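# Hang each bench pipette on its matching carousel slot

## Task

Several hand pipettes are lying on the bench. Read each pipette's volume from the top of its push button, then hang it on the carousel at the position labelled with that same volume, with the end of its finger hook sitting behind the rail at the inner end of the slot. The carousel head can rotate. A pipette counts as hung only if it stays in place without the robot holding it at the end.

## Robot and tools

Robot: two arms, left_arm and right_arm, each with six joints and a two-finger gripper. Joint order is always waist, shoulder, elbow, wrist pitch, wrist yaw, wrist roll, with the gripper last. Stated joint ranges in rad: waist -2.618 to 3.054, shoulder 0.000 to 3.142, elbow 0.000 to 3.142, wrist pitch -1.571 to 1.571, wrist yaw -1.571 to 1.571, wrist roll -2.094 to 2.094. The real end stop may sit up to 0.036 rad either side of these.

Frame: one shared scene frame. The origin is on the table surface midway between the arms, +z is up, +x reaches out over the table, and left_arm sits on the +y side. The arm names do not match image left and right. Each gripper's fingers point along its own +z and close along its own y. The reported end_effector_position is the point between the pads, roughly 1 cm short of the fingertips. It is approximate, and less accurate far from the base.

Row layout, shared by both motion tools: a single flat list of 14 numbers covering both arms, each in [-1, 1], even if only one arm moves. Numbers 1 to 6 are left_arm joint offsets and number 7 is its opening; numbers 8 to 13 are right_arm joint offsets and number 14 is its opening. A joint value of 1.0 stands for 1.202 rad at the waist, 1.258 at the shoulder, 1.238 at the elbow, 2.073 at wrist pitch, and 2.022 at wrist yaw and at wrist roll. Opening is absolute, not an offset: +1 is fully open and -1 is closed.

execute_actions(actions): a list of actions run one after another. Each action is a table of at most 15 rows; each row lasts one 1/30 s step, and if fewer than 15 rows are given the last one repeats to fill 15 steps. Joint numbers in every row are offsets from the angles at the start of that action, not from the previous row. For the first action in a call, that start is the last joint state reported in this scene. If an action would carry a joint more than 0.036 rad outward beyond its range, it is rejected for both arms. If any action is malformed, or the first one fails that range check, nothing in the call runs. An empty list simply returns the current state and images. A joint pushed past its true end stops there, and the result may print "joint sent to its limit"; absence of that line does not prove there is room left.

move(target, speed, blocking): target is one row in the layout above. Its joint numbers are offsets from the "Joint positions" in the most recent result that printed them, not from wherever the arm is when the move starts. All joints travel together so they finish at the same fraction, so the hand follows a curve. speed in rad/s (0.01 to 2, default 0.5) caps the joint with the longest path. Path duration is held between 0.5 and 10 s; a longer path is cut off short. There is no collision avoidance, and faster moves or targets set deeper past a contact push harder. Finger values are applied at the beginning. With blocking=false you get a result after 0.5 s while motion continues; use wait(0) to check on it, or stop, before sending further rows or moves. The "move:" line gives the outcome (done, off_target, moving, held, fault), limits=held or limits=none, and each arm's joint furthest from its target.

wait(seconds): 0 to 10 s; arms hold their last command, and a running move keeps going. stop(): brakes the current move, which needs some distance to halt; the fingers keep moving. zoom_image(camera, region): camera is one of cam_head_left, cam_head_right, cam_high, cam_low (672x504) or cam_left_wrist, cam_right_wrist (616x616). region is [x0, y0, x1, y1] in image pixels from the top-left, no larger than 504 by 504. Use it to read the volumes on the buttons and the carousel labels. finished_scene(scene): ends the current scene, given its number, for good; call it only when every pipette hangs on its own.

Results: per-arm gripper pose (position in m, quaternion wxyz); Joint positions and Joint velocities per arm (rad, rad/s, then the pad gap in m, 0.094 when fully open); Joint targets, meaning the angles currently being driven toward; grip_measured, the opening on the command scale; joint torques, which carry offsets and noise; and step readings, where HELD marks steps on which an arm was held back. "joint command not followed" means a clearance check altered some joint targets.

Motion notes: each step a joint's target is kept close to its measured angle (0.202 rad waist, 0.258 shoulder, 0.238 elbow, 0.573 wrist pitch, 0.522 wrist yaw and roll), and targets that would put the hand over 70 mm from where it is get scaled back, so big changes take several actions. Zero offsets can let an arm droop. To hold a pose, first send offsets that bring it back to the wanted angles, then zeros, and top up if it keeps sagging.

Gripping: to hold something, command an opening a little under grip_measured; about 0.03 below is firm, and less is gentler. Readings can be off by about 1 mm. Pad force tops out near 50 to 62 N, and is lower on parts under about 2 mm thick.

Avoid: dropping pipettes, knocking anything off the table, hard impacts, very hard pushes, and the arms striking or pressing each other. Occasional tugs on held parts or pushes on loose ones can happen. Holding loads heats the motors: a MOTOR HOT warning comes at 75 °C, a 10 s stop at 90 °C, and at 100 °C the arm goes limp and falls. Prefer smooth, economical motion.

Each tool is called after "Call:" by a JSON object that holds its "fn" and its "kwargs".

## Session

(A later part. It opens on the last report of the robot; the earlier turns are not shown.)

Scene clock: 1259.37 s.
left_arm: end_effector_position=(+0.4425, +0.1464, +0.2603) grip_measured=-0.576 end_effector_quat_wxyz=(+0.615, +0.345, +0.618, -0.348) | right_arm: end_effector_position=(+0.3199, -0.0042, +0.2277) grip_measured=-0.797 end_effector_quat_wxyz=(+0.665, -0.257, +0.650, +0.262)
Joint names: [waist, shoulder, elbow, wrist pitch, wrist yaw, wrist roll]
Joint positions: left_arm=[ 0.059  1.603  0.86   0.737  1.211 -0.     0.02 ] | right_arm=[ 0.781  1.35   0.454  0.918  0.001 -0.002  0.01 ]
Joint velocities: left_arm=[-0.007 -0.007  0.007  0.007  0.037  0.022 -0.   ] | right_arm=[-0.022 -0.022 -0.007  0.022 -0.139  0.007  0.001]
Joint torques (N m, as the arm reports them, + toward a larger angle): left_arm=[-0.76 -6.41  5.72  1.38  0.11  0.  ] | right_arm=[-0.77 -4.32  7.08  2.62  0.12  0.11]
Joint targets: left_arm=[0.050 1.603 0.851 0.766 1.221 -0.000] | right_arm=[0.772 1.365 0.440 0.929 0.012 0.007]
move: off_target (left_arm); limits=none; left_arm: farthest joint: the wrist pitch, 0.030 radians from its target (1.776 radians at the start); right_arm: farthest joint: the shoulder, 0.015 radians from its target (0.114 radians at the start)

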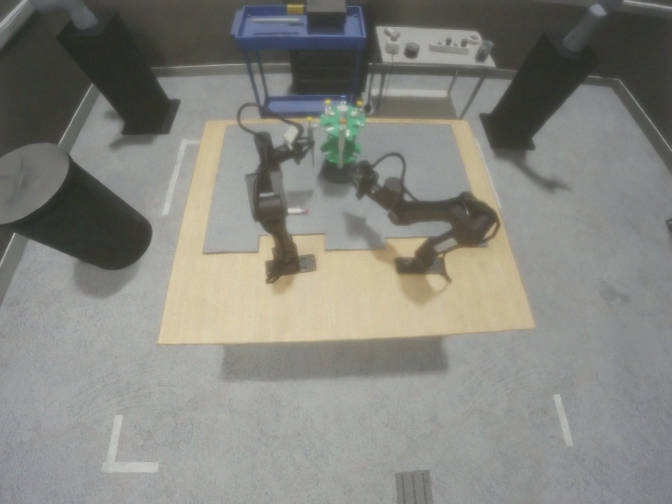

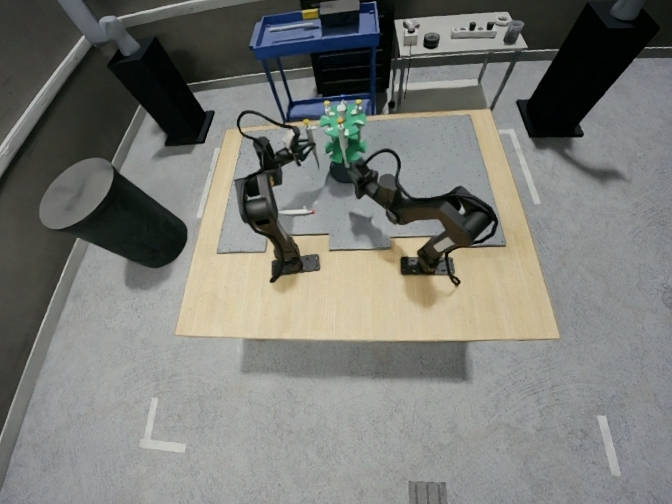

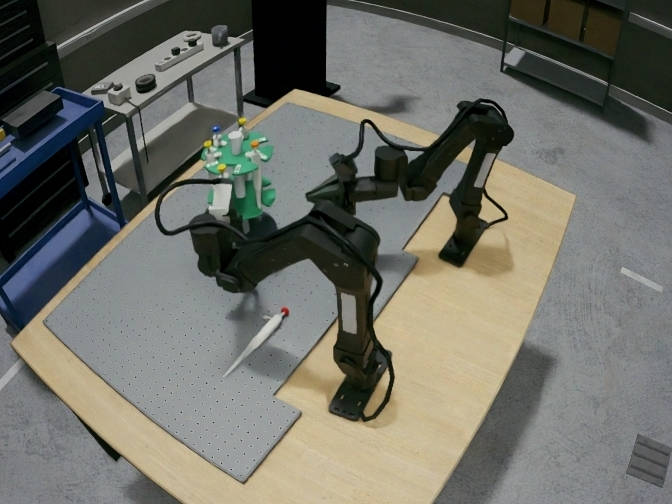

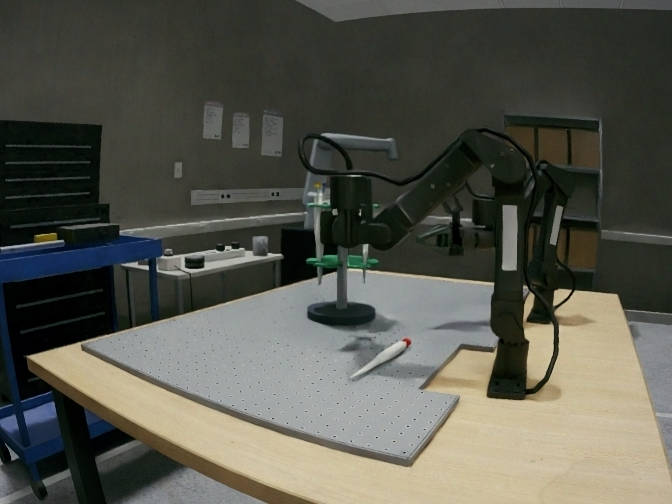

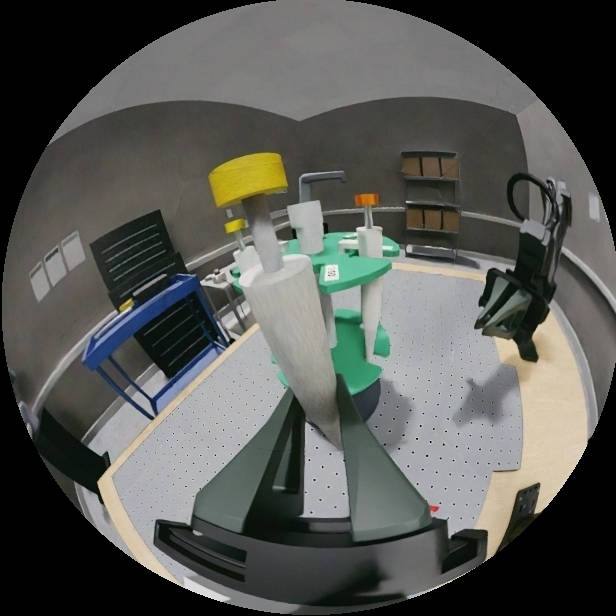

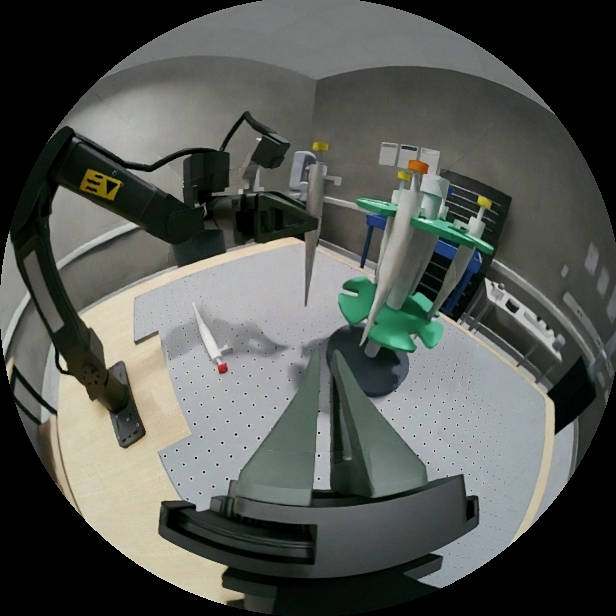

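Call:
{"fn": "execute_actions", "kwargs": {"actions": [[[-0.0081,0.0,0.015,0.0141,0.002,-0.002,-0.615, -0.005,0.008,-0.008,0.005,0.004,0.003,-0.8],[-0.0098,0.002,0.028,0.0144,-0.001,-0.003,-0.615, -0.005,0.008,-0.008,0.005,0.004,0.003,-0.8],[-0.0125,0.0055,0.0365,0.0149,-0.003,-0.004,-0.615, -0.005,0.008,-0.008,0.005,0.004,0.003,-0.8],[-0.016,0.0107,0.0416,0.0155,-0.005,-0.005,-0.615, -0.005,0.008,-0.008,0.005,0.004,0.003,-0.8],[-0.02,0.0158,0.0477,0.0163,-0.006,-0.006,-0.615, -0.005,0.008,-0.008,0.005,0.004,0.003,-0.8],[-0.0245,0.0214,0.0543,0.0171,-0.007,-0.007,-0.615, -0.005,0.008,-0.008,0.005,0.004,0.003,-0.8],[-0.0292,0.0274,0.0614,0.0179,-0.0075,-0.008,-0.615, -0.005,0.008,-0.008,0.005,0.004,0.003,-0.8],[-0.034,0.0334,0.0686,0.0188,-0.008,-0.009,-0.615, -0.005,0.008,-0.008,0.005,0.004,0.003,-0.8],[-0.0387,0.0394,0.0757,0.0196,-0.0087,-0.01,-0.615, -0.005,0.008,-0.008,0.005,0.004,0.003,-0.8],[-0.0432,0.045,0.0823,0.0204,-0.0093,-0.0107,-0.615, -0.005,0.008,-0.008,0.005,0.004,0.003,-0.8],[-0.0472,0.0501,0.0884,0.0212,-0.0098,-0.0113,-0.615, -0.005,0.008,-0.008,0.005,0.004,0.003,-0.8],[-0.0507,0.0545,0.0935,0.0218,-0.0103,-0.0118,-0.615, -0.005,0.008,-0.008,0.005,0.004,0.003,-0.8],[-0.0534,0.0578,0.0975,0.0223,-0.0106,-0.0121,-0.615, -0.005,0.008,-0.008,0.005,0.004,0.003,-0.8],[-0.0551,0.06,0.1001,0.0226,-0.0108,-0.0123,-0.615, -0.005,0.008,-0.008,0.005,0.004,0.003,-0.8],[-0.0557,0.0608,0.101,0.0227,-0.0109,-0.0124,-0.615, -0.005,0.008,-0.008,0.005,0.004,0.003,-0.8]]]}}

Call:
{"fn": "wait", "kwargs": {"seconds": 0.3}}

Call:
{"fn": "zoom_image", "kwargs": {"camera": "cam_left_wrist", "region": [190, 190, 430, 430]}}

Call:
{"fn": "zoom_image", "kwargs": {"camera": "cam_right_wrist", "region": [260, 130, 460, 330]}}

Call:
{"fn": "zoom_image", "kwargs": {"camera": "cam_high", "region": [180, 110, 290, 220]}}

Scene clock: 1365.17 s.
left_arm: end_effector_position=(+0.4586, +0.1277, +0.2623) grip_measured=-0.576 end_effector_quat_wxyz=(+0.610, +0.358, +0.608, -0.361) | right_arm: end_effector_position=(+0.3199, -0.0042, +0.2277) grip_measured=-0.797 end_effector_quat_wxyz=(+0.665, -0.257, +0.650, +0.262)
Joint names: [waist, shoulder, elbow, wrist pitch, wrist yaw, wrist roll]
Joint positions: left_arm=[ 0.003  1.678  0.939  0.751  1.199 -0.013  0.02 ] | right_arm=[ 0.781  1.35   0.454  0.918  0.001 -0.001  0.01 ]
Joint velocities: left_arm=[-0.076  0.09   0.1    0.007  0.007 -0.095 -0.   ] | right_arm=[-0.012  0.002  0.022 -0.022 -0.037 -0.007 -0.   ]
Joint torques (N m, as the arm reports them, + toward a larger angle): left_arm=[-0.55 -7.31  9.5   1.4  -0.06 -0.05] | right_arm=[-0.5  -4.77  7.43  2.6   0.1   0.07]
Joint targets: left_arm=[-0.008 1.679 0.986 0.784 1.189 -0.025] | right_arm=[0.775 1.360 0.444 0.928 0.009 0.004]
Step readings (joint positions):
0: left_arm=[0.059 1.603 0.860 0.738 1.211 -0.000] | right_arm=[0.781 1.350 0.454 0.918 0.001 -0.001]
1: left_arm=[0.059 1.603 0.860 0.738 1.211 -0.000] | right_arm=[0.781 1.350 0.454 0.918 0.001 -0.001]
2: left_arm=[0.059 1.603 0.860 0.738 1.211 -0.000] | right_arm=[0.781 1.350 0.454 0.918 0.001 -0.001]
4: left_arm=[0.057 1.604 0.861 0.740 1.211 -0.000] | right_arm=[0.781 1.350 0.454 0.918 0.001 -0.001]
8: left_arm=[0.039 1.631 0.888 0.743 1.207 -0.004] | right_arm=[0.781 1.350 0.454 0.918 0.001 -0.001]
15: Joint positions above

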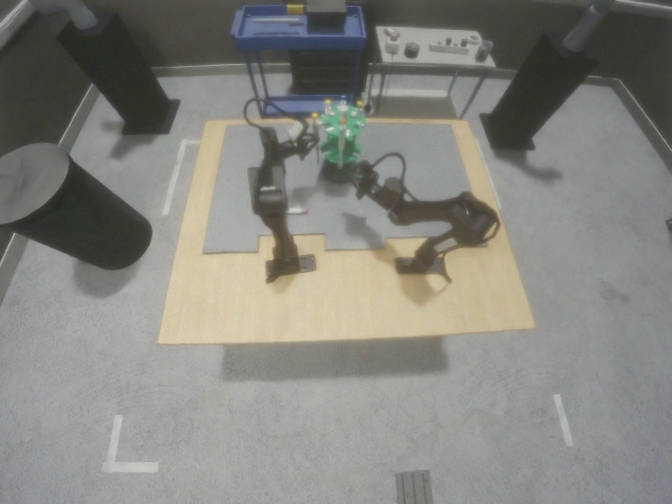

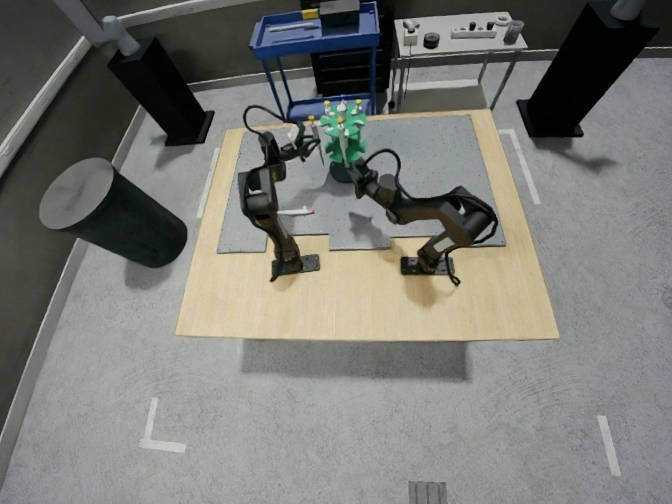

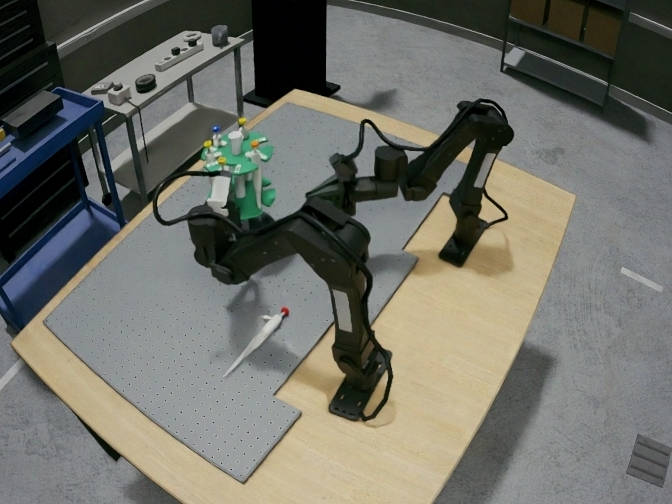

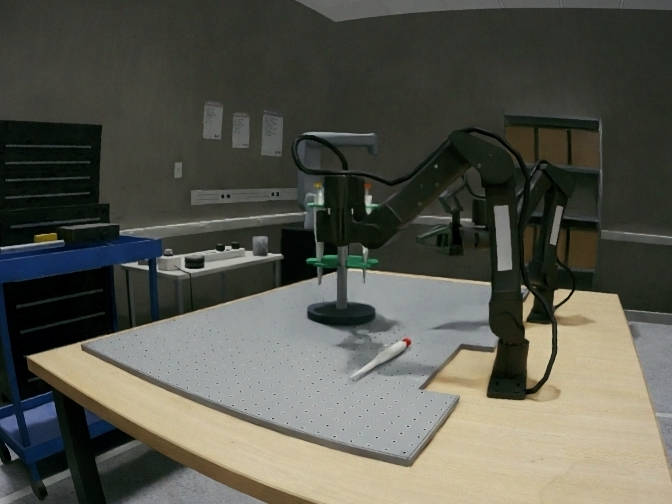

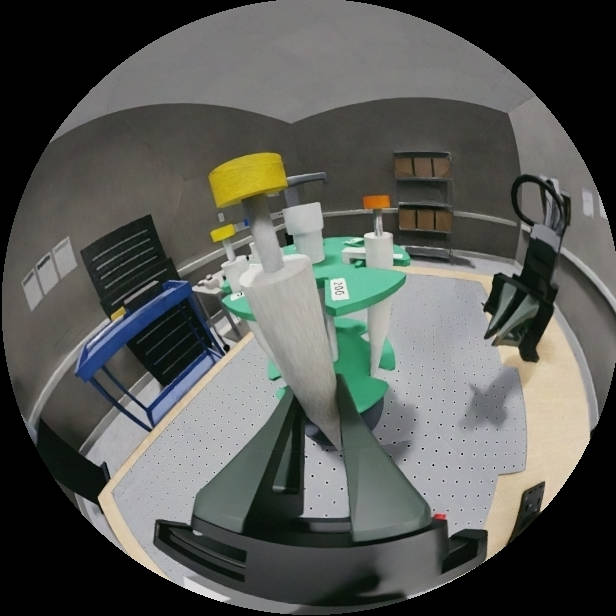

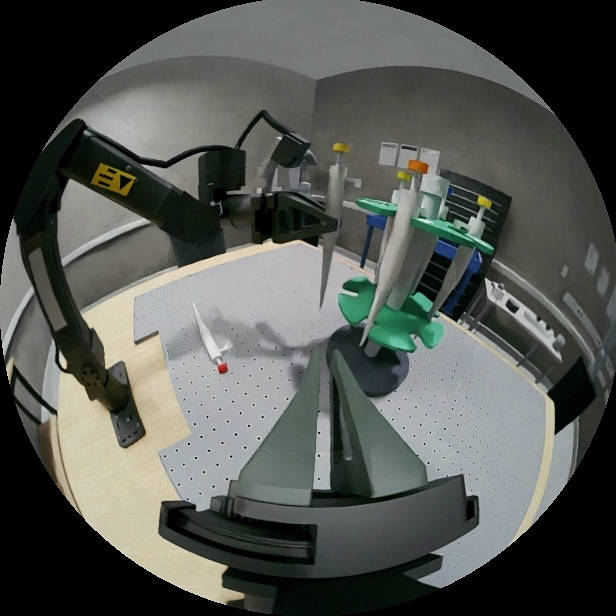

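Scene clock: 1365.47 s.
left_arm: end_effector_position=(+0.4595, +0.1267, +0.2627) grip_measured=-0.576 end_effector_quat_wxyz=(+0.610, +0.359, +0.607, -0.362) | right_arm: end_effector_position=(+0.3199, -0.0042, +0.2277) grip_measured=-0.797 end_effector_quat_wxyz=(+0.665, -0.257, +0.650, +0.262)
Joint names: [waist, shoulder, elbow, wrist pitch, wrist yaw, wrist roll]
Joint positions: left_arm=[ 0.     1.681  0.943  0.755  1.197 -0.017  0.02 ] | right_arm=[ 0.781  1.35   0.454  0.918  0.001 -0.001  0.01 ]
Joint velocities: left_arm=[-0.002 -0.007 -0.022  0.022 -0.037  0.022  0.   ] | right_arm=[-0.002 -0.007 -0.012  0.066  0.051  0.022  0.002]
Joint torques (N m, as the arm reports them, + toward a larger angle): left_arm=[-0.72 -7.24  9.73  1.37 -0.08 -0.08] | right_arm=[-0.53 -4.77  7.44  2.61  0.1   0.08]
Joint targets: left_arm=[-0.008 1.680 0.986 0.784 1.189 -0.025] | right_arm=[0.775 1.360 0.444 0.928 0.009 0.004]
wait: 0.30 s; no rest

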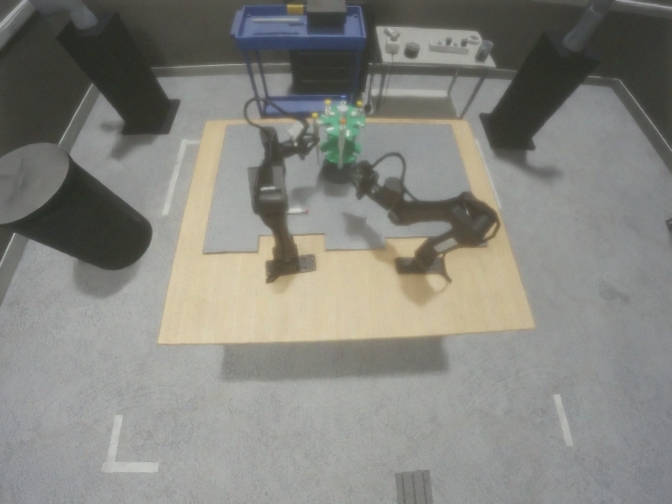

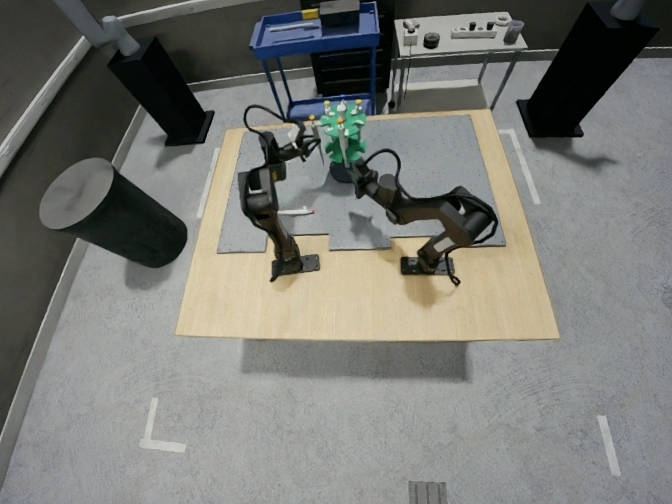

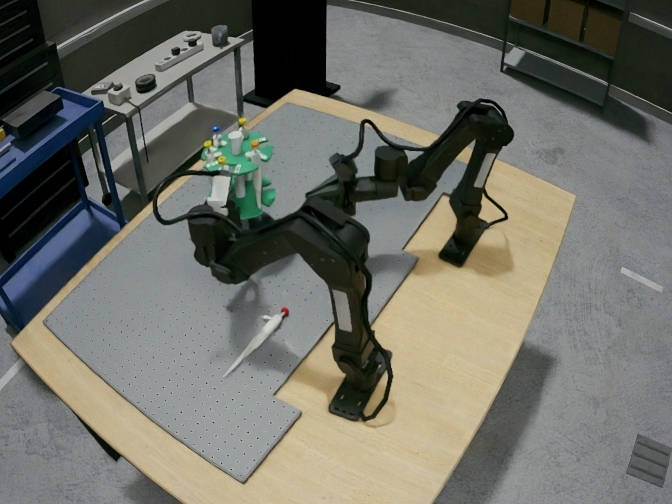

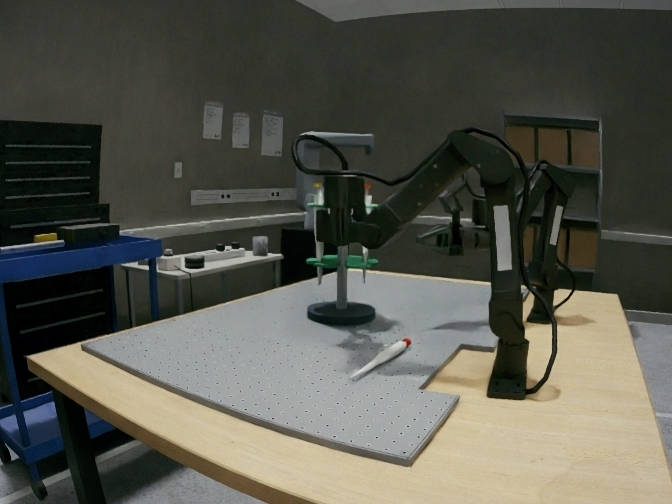

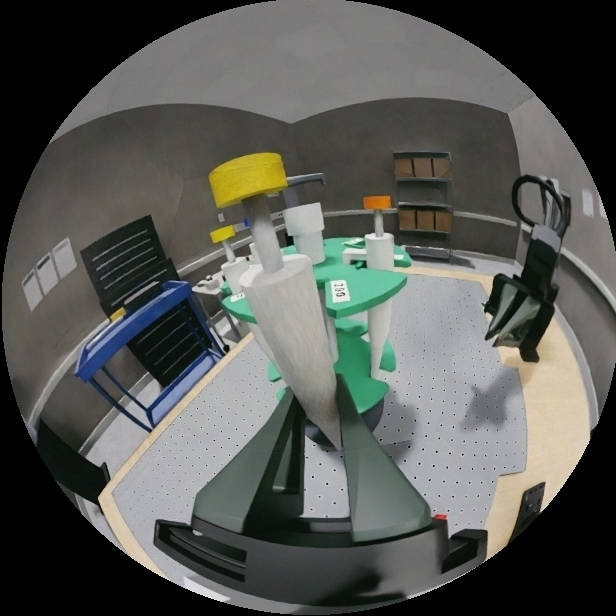

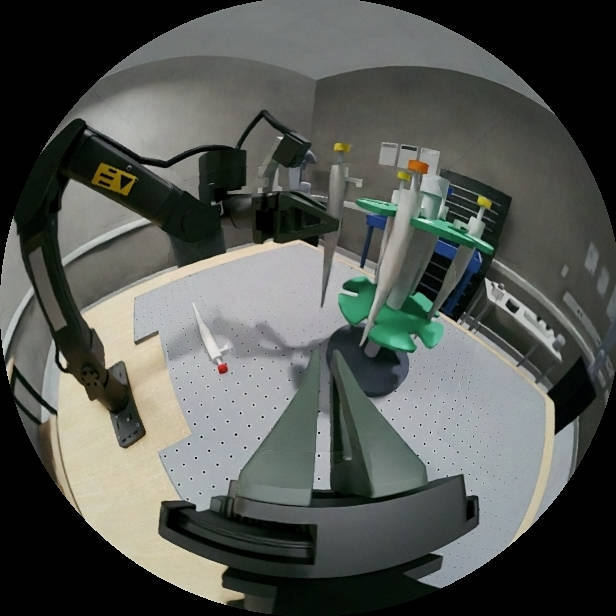

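Region (190, 190, 430, 430) of cam_left_wrist's 616x616 image, scaled by 2.100, with more detail than that image has.

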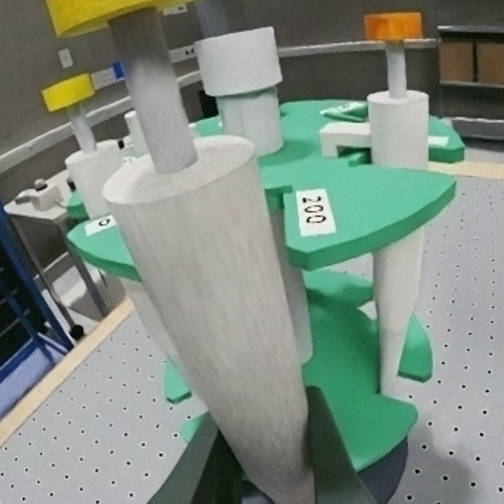

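Region (260, 130, 460, 330) of cam_right_wrist's 616x616 image, scaled by 2.520, with more detail than that image has.

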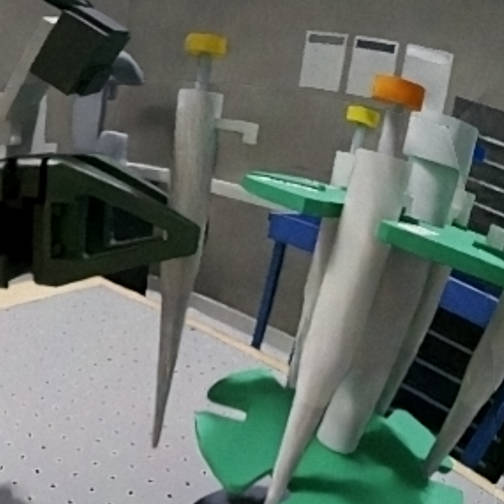

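Region (180, 110, 290, 220) of cam_high's 672x504 image, scaled by 4.582, with more detail than that image has.

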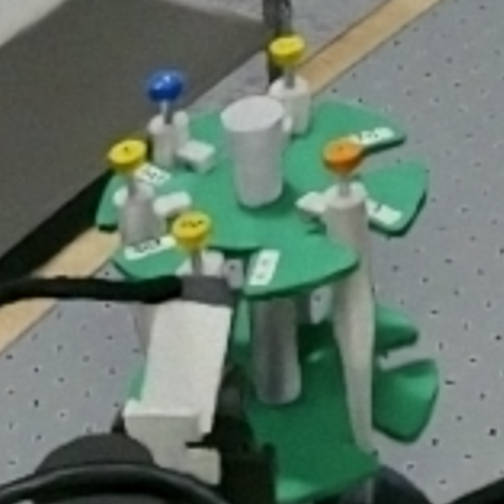

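Call:
{"fn": "zoom_image", "kwargs": {"camera": "cam_left_wrist", "region": [280, 255, 380, 375]}}

Call:
{"fn": "zoom_image", "kwargs": {"camera": "cam_left_wrist", "region": [260, 350, 400, 470]}}

Region (280, 255, 380, 375) of cam_left_wrist's 616x616 image, scaled by 4.200, with more detail than that image has.

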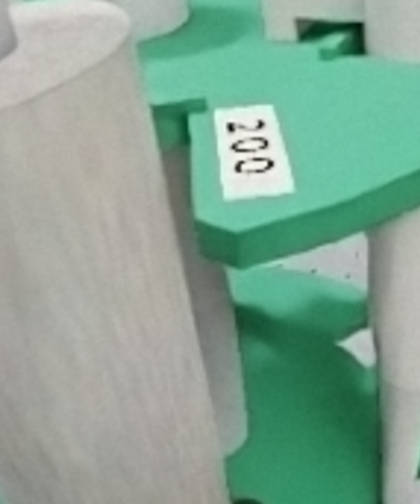

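Region (260, 350, 400, 470) of cam_left_wrist's 616x616 image, scaled by 3.600, with more detail than that image has; it fills the top 432 rows of this view, and the rest is white.

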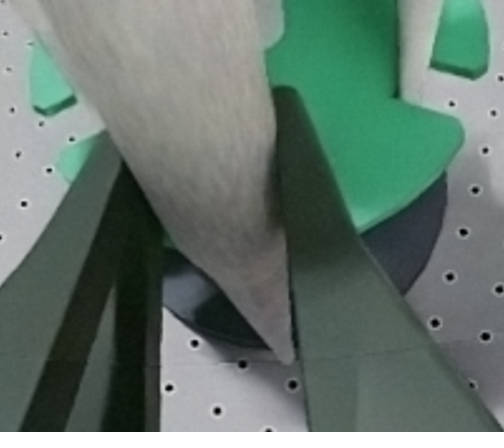

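Call:
{"fn": "execute_actions", "kwargs": {"actions": [[[-0.0074,-0.0004,0.0351,0.012,-0.006,-0.005,-0.615, -0.005,0.008,-0.008,0.005,0.004,0.003,-0.8],[-0.0092,0.0006,0.0364,0.012,-0.0088,-0.005,-0.615, -0.005,0.008,-0.008,0.005,0.004,0.003,-0.8],[-0.0121,0.0023,0.0384,0.012,-0.012,-0.005,-0.615, -0.005,0.008,-0.008,0.005,0.004,0.003,-0.8],[-0.0158,0.0044,0.0409,0.012,-0.0149,-0.005,-0.615, -0.005,0.008,-0.008,0.005,0.004,0.003,-0.8],[-0.0202,0.0068,0.0439,0.012,-0.0179,-0.005,-0.615, -0.005,0.008,-0.008,0.005,0.004,0.003,-0.8],[-0.025,0.0095,0.0471,0.012,-0.021,-0.005,-0.615, -0.005,0.008,-0.008,0.005,0.004,0.003,-0.8],[-0.0301,0.0124,0.0506,0.012,-0.024,-0.005,-0.615, -0.005,0.008,-0.008,0.005,0.004,0.003,-0.8],[-0.0353,0.0154,0.0541,0.012,-0.0269,-0.005,-0.615, -0.005,0.008,-0.008,0.005,0.004,0.003,-0.8],[-0.0404,0.0183,0.0576,0.012,-0.0295,-0.005,-0.615, -0.005,0.008,-0.008,0.005,0.004,0.003,-0.8],[-0.0452,0.021,0.0608,0.012,-0.0317,-0.005,-0.615, -0.005,0.008,-0.008,0.005,0.004,0.003,-0.8],[-0.0496,0.0234,0.0638,0.012,-0.0334,-0.005,-0.615, -0.005,0.008,-0.008,0.005,0.004,0.003,-0.8],[-0.0533,0.0255,0.0663,0.012,-0.0345,-0.005,-0.615, -0.005,0.008,-0.008,0.005,0.004,0.003,-0.8],[-0.0562,0.0272,0.0683,0.012,-0.0349,-0.005,-0.615, -0.005,0.008,-0.008,0.005,0.004,0.003,-0.8],[-0.058,0.0282,0.0696,0.012,-0.0349,-0.005,-0.615, -0.005,0.008,-0.008,0.005,0.004,0.003,-0.8],[-0.0587,0.0286,0.07,0.012,-0.0349,-0.005,-0.615, -0.005,0.008,-0.008,0.005,0.004,0.003,-0.8]]]}}

Call:
{"fn": "wait", "kwargs": {"seconds": 0.2}}

Call:
{"fn": "zoom_image", "kwargs": {"camera": "cam_left_wrist", "region": [200, 240, 420, 460]}}

Call:
{"fn": "zoom_image", "kwargs": {"camera": "cam_right_wrist", "region": [270, 130, 470, 330]}}

Scene clock: 1413.17 s.
left_arm: end_effector_position=(+0.4707, +0.1067, +0.2636) grip_measured=-0.576 end_effector_quat_wxyz=(+0.610, +0.361, +0.604, -0.363) | right_arm: end_effector_position=(+0.3199, -0.0042, +0.2277) grip_measured=-0.797 end_effector_quat_wxyz=(+0.665, -0.257, +0.650, +0.262)
Joint names: [waist, shoulder, elbow, wrist pitch, wrist yaw, wrist roll]
Joint positions: left_arm=[-0.059  1.718  0.984  0.756  1.144 -0.019  0.02 ] | right_arm=[ 0.781  1.35   0.454  0.918  0.001 -0.001  0.01 ]
Joint velocities: left_arm=[-0.085  0.056  0.037  0.022 -0.066 -0.051 -0.   ] | right_arm=[-0.002  0.012 -0.007 -0.022 -0.007  0.007  0.   ]
Joint torques (N m, as the arm reports them, + toward a larger angle): left_arm=[-0.49 -7.74  9.75  1.36 -0.1  -0.07] | right_arm=[-0.55 -4.8   7.48  2.61  0.09  0.07]
Joint targets: left_arm=[-0.070 1.718 1.029 0.780 1.126 -0.027] | right_arm=[0.775 1.360 0.444 0.928 0.009 0.005]
Step readings (joint positions):
0: left_arm=[0.000 1.681 0.943 0.756 1.197 -0.017] | right_arm=[0.781 1.350 0.454 0.918 0.001 -0.001]
1: left_arm=[0.000 1.681 0.943 0.756 1.196 -0.017] | right_arm=[0.781 1.350 0.454 0.918 0.001 -0.001]
2: left_arm=[0.000 1.681 0.943 0.756 1.195 -0.018] | right_arm=[0.781 1.350 0.454 0.918 0.001 -0.001]
4: left_arm=[-0.002 1.681 0.943 0.756 1.189 -0.018] | right_arm=[0.781 1.350 0.454 0.918 0.001 -0.001]
8: left_arm=[-0.019 1.694 0.959 0.756 1.172 -0.018] | right_arm=[0.781 1.350 0.454 0.918 0.001 -0.001]
15: Joint positions above

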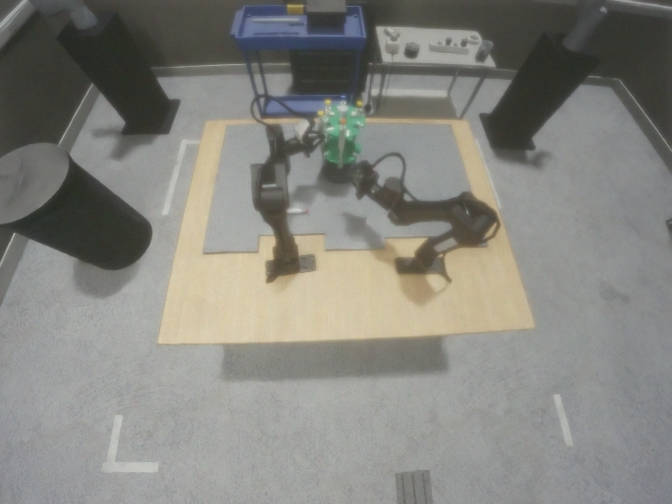

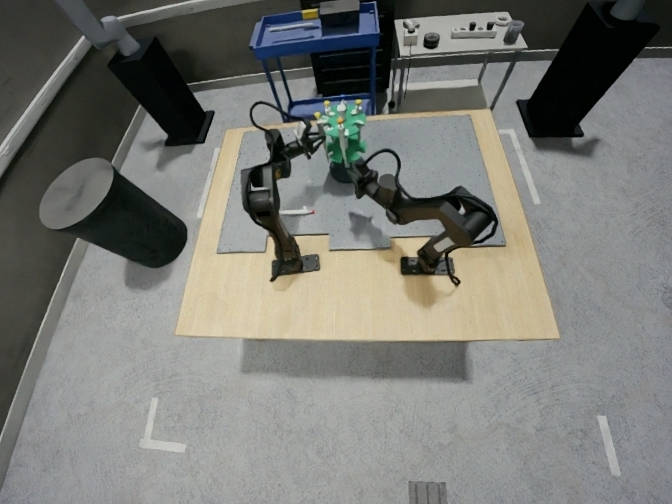

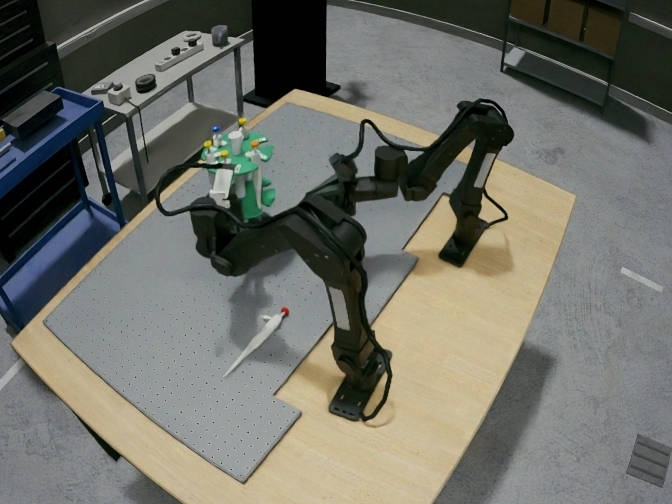

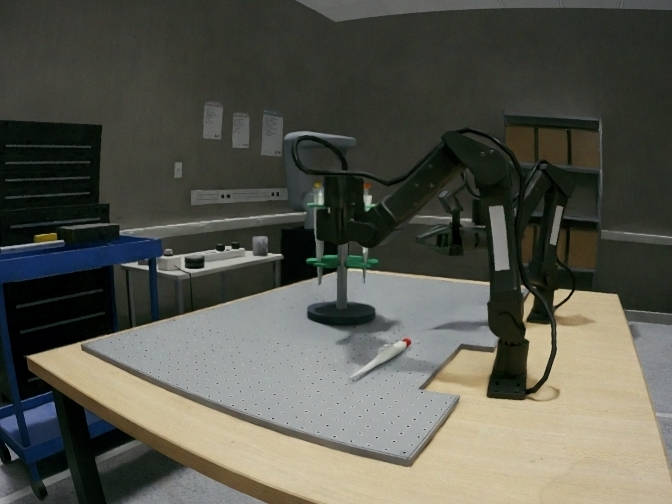

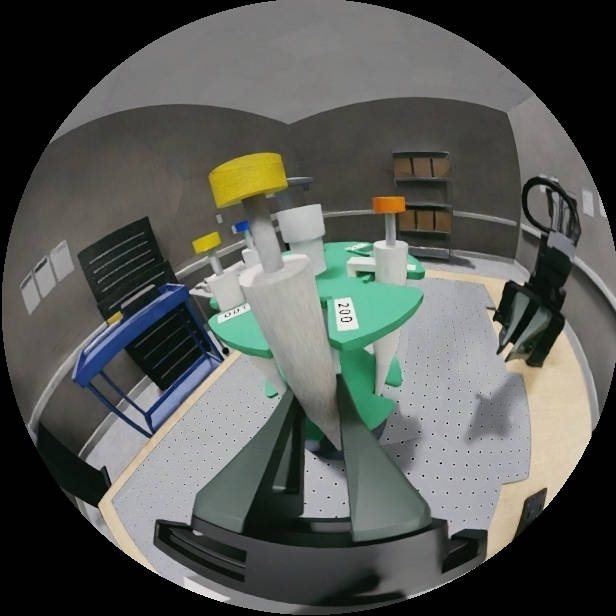

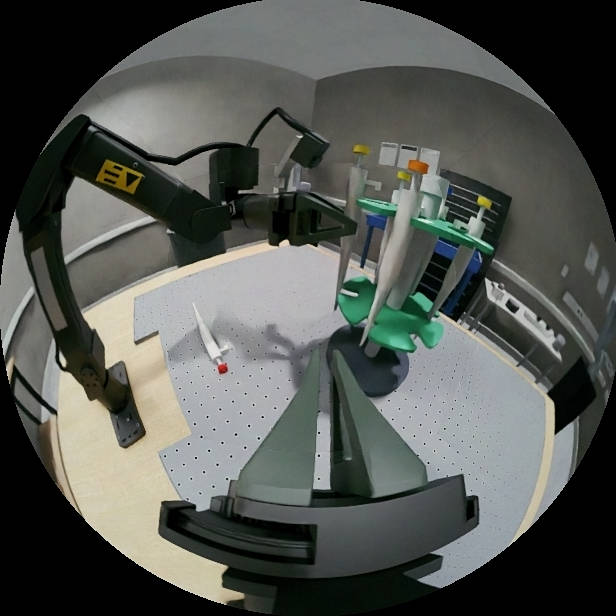

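Scene clock: 1413.37 s.
left_arm: end_effector_position=(+0.4717, +0.1058, +0.2635) grip_measured=-0.576 end_effector_quat_wxyz=(+0.611, +0.360, +0.605, -0.362) | right_arm: end_effector_position=(+0.3199, -0.0042, +0.2277) grip_measured=-0.797 end_effector_quat_wxyz=(+0.665, -0.257, +0.650, +0.262)
Joint names: [waist, shoulder, elbow, wrist pitch, wrist yaw, wrist roll]
Joint positions: left_arm=[-0.063  1.72   0.986  0.756  1.137 -0.019  0.02 ] | right_arm=[ 0.781  1.35   0.454  0.918  0.001 -0.001  0.01 ]
Joint velocities: left_arm=[-0.007  0.002 -0.017  0.037  0.051  0.051  0.   ] | right_arm=[-0.017 -0.002 -0.012  0.037  0.022  0.037  0.001]
Joint torques (N m, as the arm reports them, + toward a larger angle): left_arm=[-0.66 -7.67  9.81  1.36 -0.1  -0.07] | right_arm=[-0.41 -4.77  7.41  2.59  0.08  0.08]
Joint targets: left_arm=[-0.070 1.717 1.029 0.780 1.126 -0.027] | right_arm=[0.775 1.360 0.444 0.928 0.009 0.005]
wait: 0.20 s; no rest

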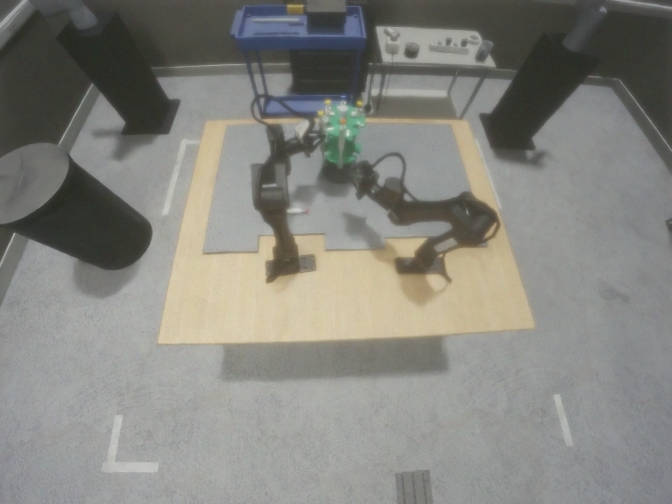

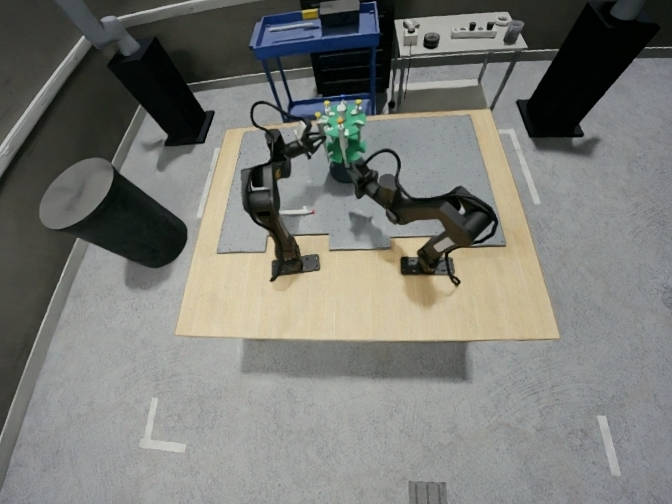

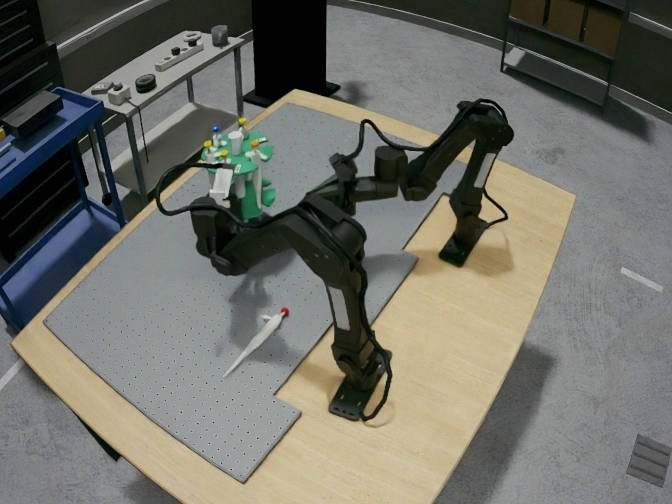

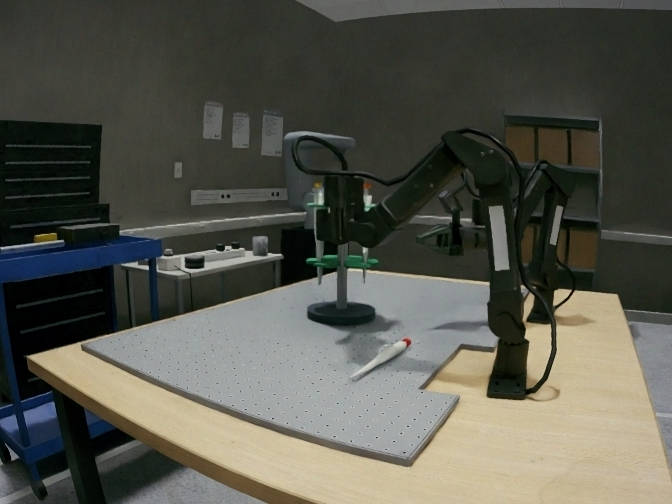

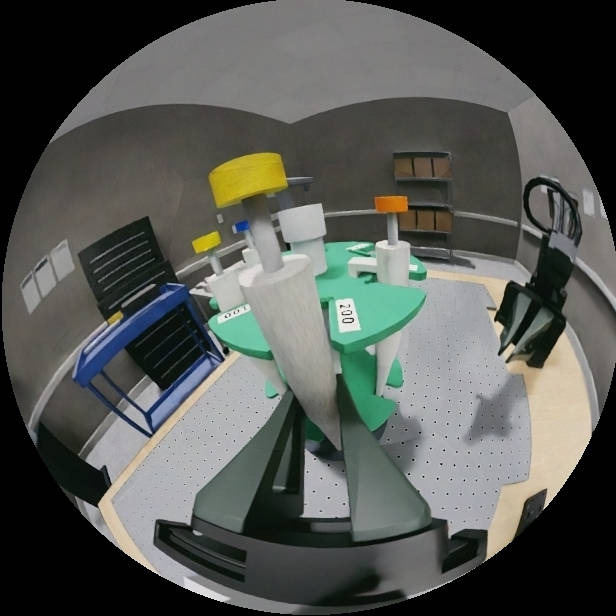

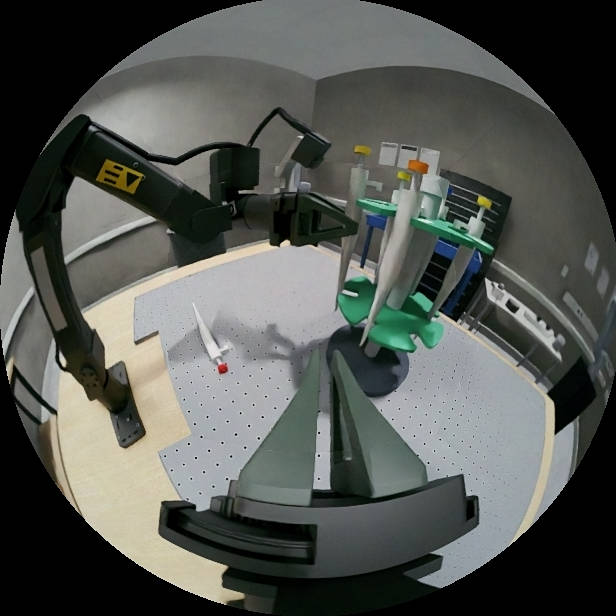

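Region (200, 240, 420, 460) of cam_left_wrist's 616x616 image, scaled by 2.291, with more detail than that image has.

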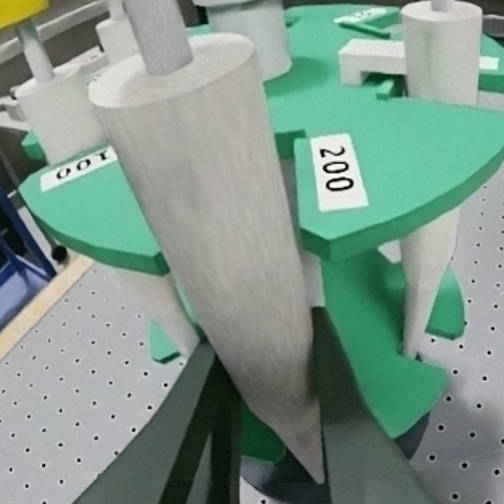

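Region (270, 130, 470, 330) of cam_right_wrist's 616x616 image, scaled by 2.520, with more detail than that image has.

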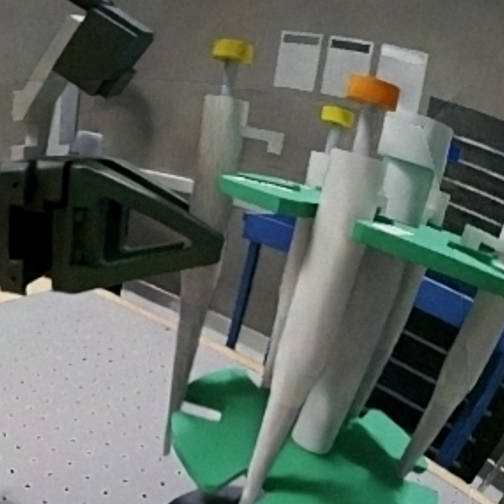

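Call:
{"fn": "zoom_image", "kwargs": {"camera": "cam_left_wrist", "region": [290, 390, 370, 470]}}

Call:
{"fn": "zoom_image", "kwargs": {"camera": "cam_right_wrist", "region": [315, 255, 395, 335]}}

Call:
{"fn": "zoom_image", "kwargs": {"camera": "cam_low", "region": [300, 235, 390, 305]}}

Region (290, 390, 370, 470) of cam_left_wrist's 616x616 image, scaled by 6.300, with more detail than that image has.

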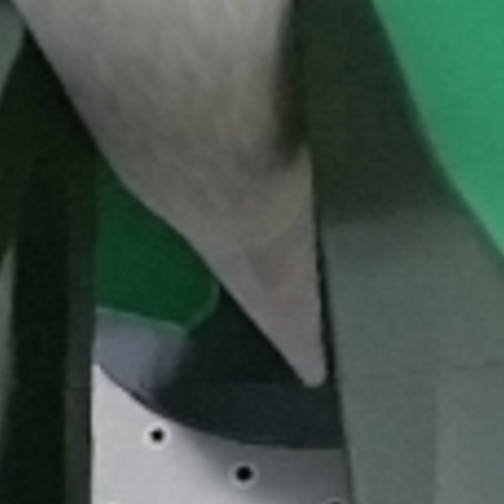

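Region (315, 255, 395, 335) of cam_right_wrist's 616x616 image, scaled by 6.300, with more detail than that image has.

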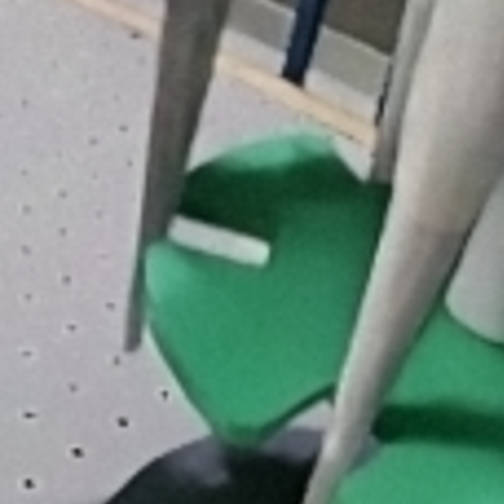

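Region (300, 235, 390, 305) of cam_low's 672x504 image, scaled by 5.600, with more detail than that image has.

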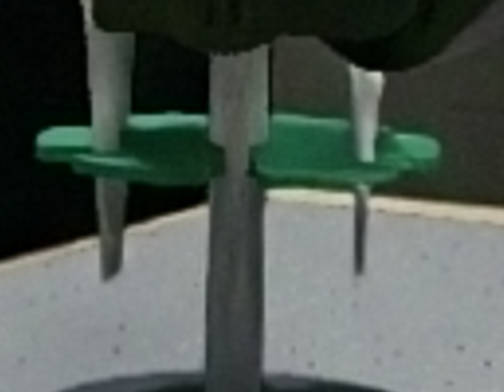

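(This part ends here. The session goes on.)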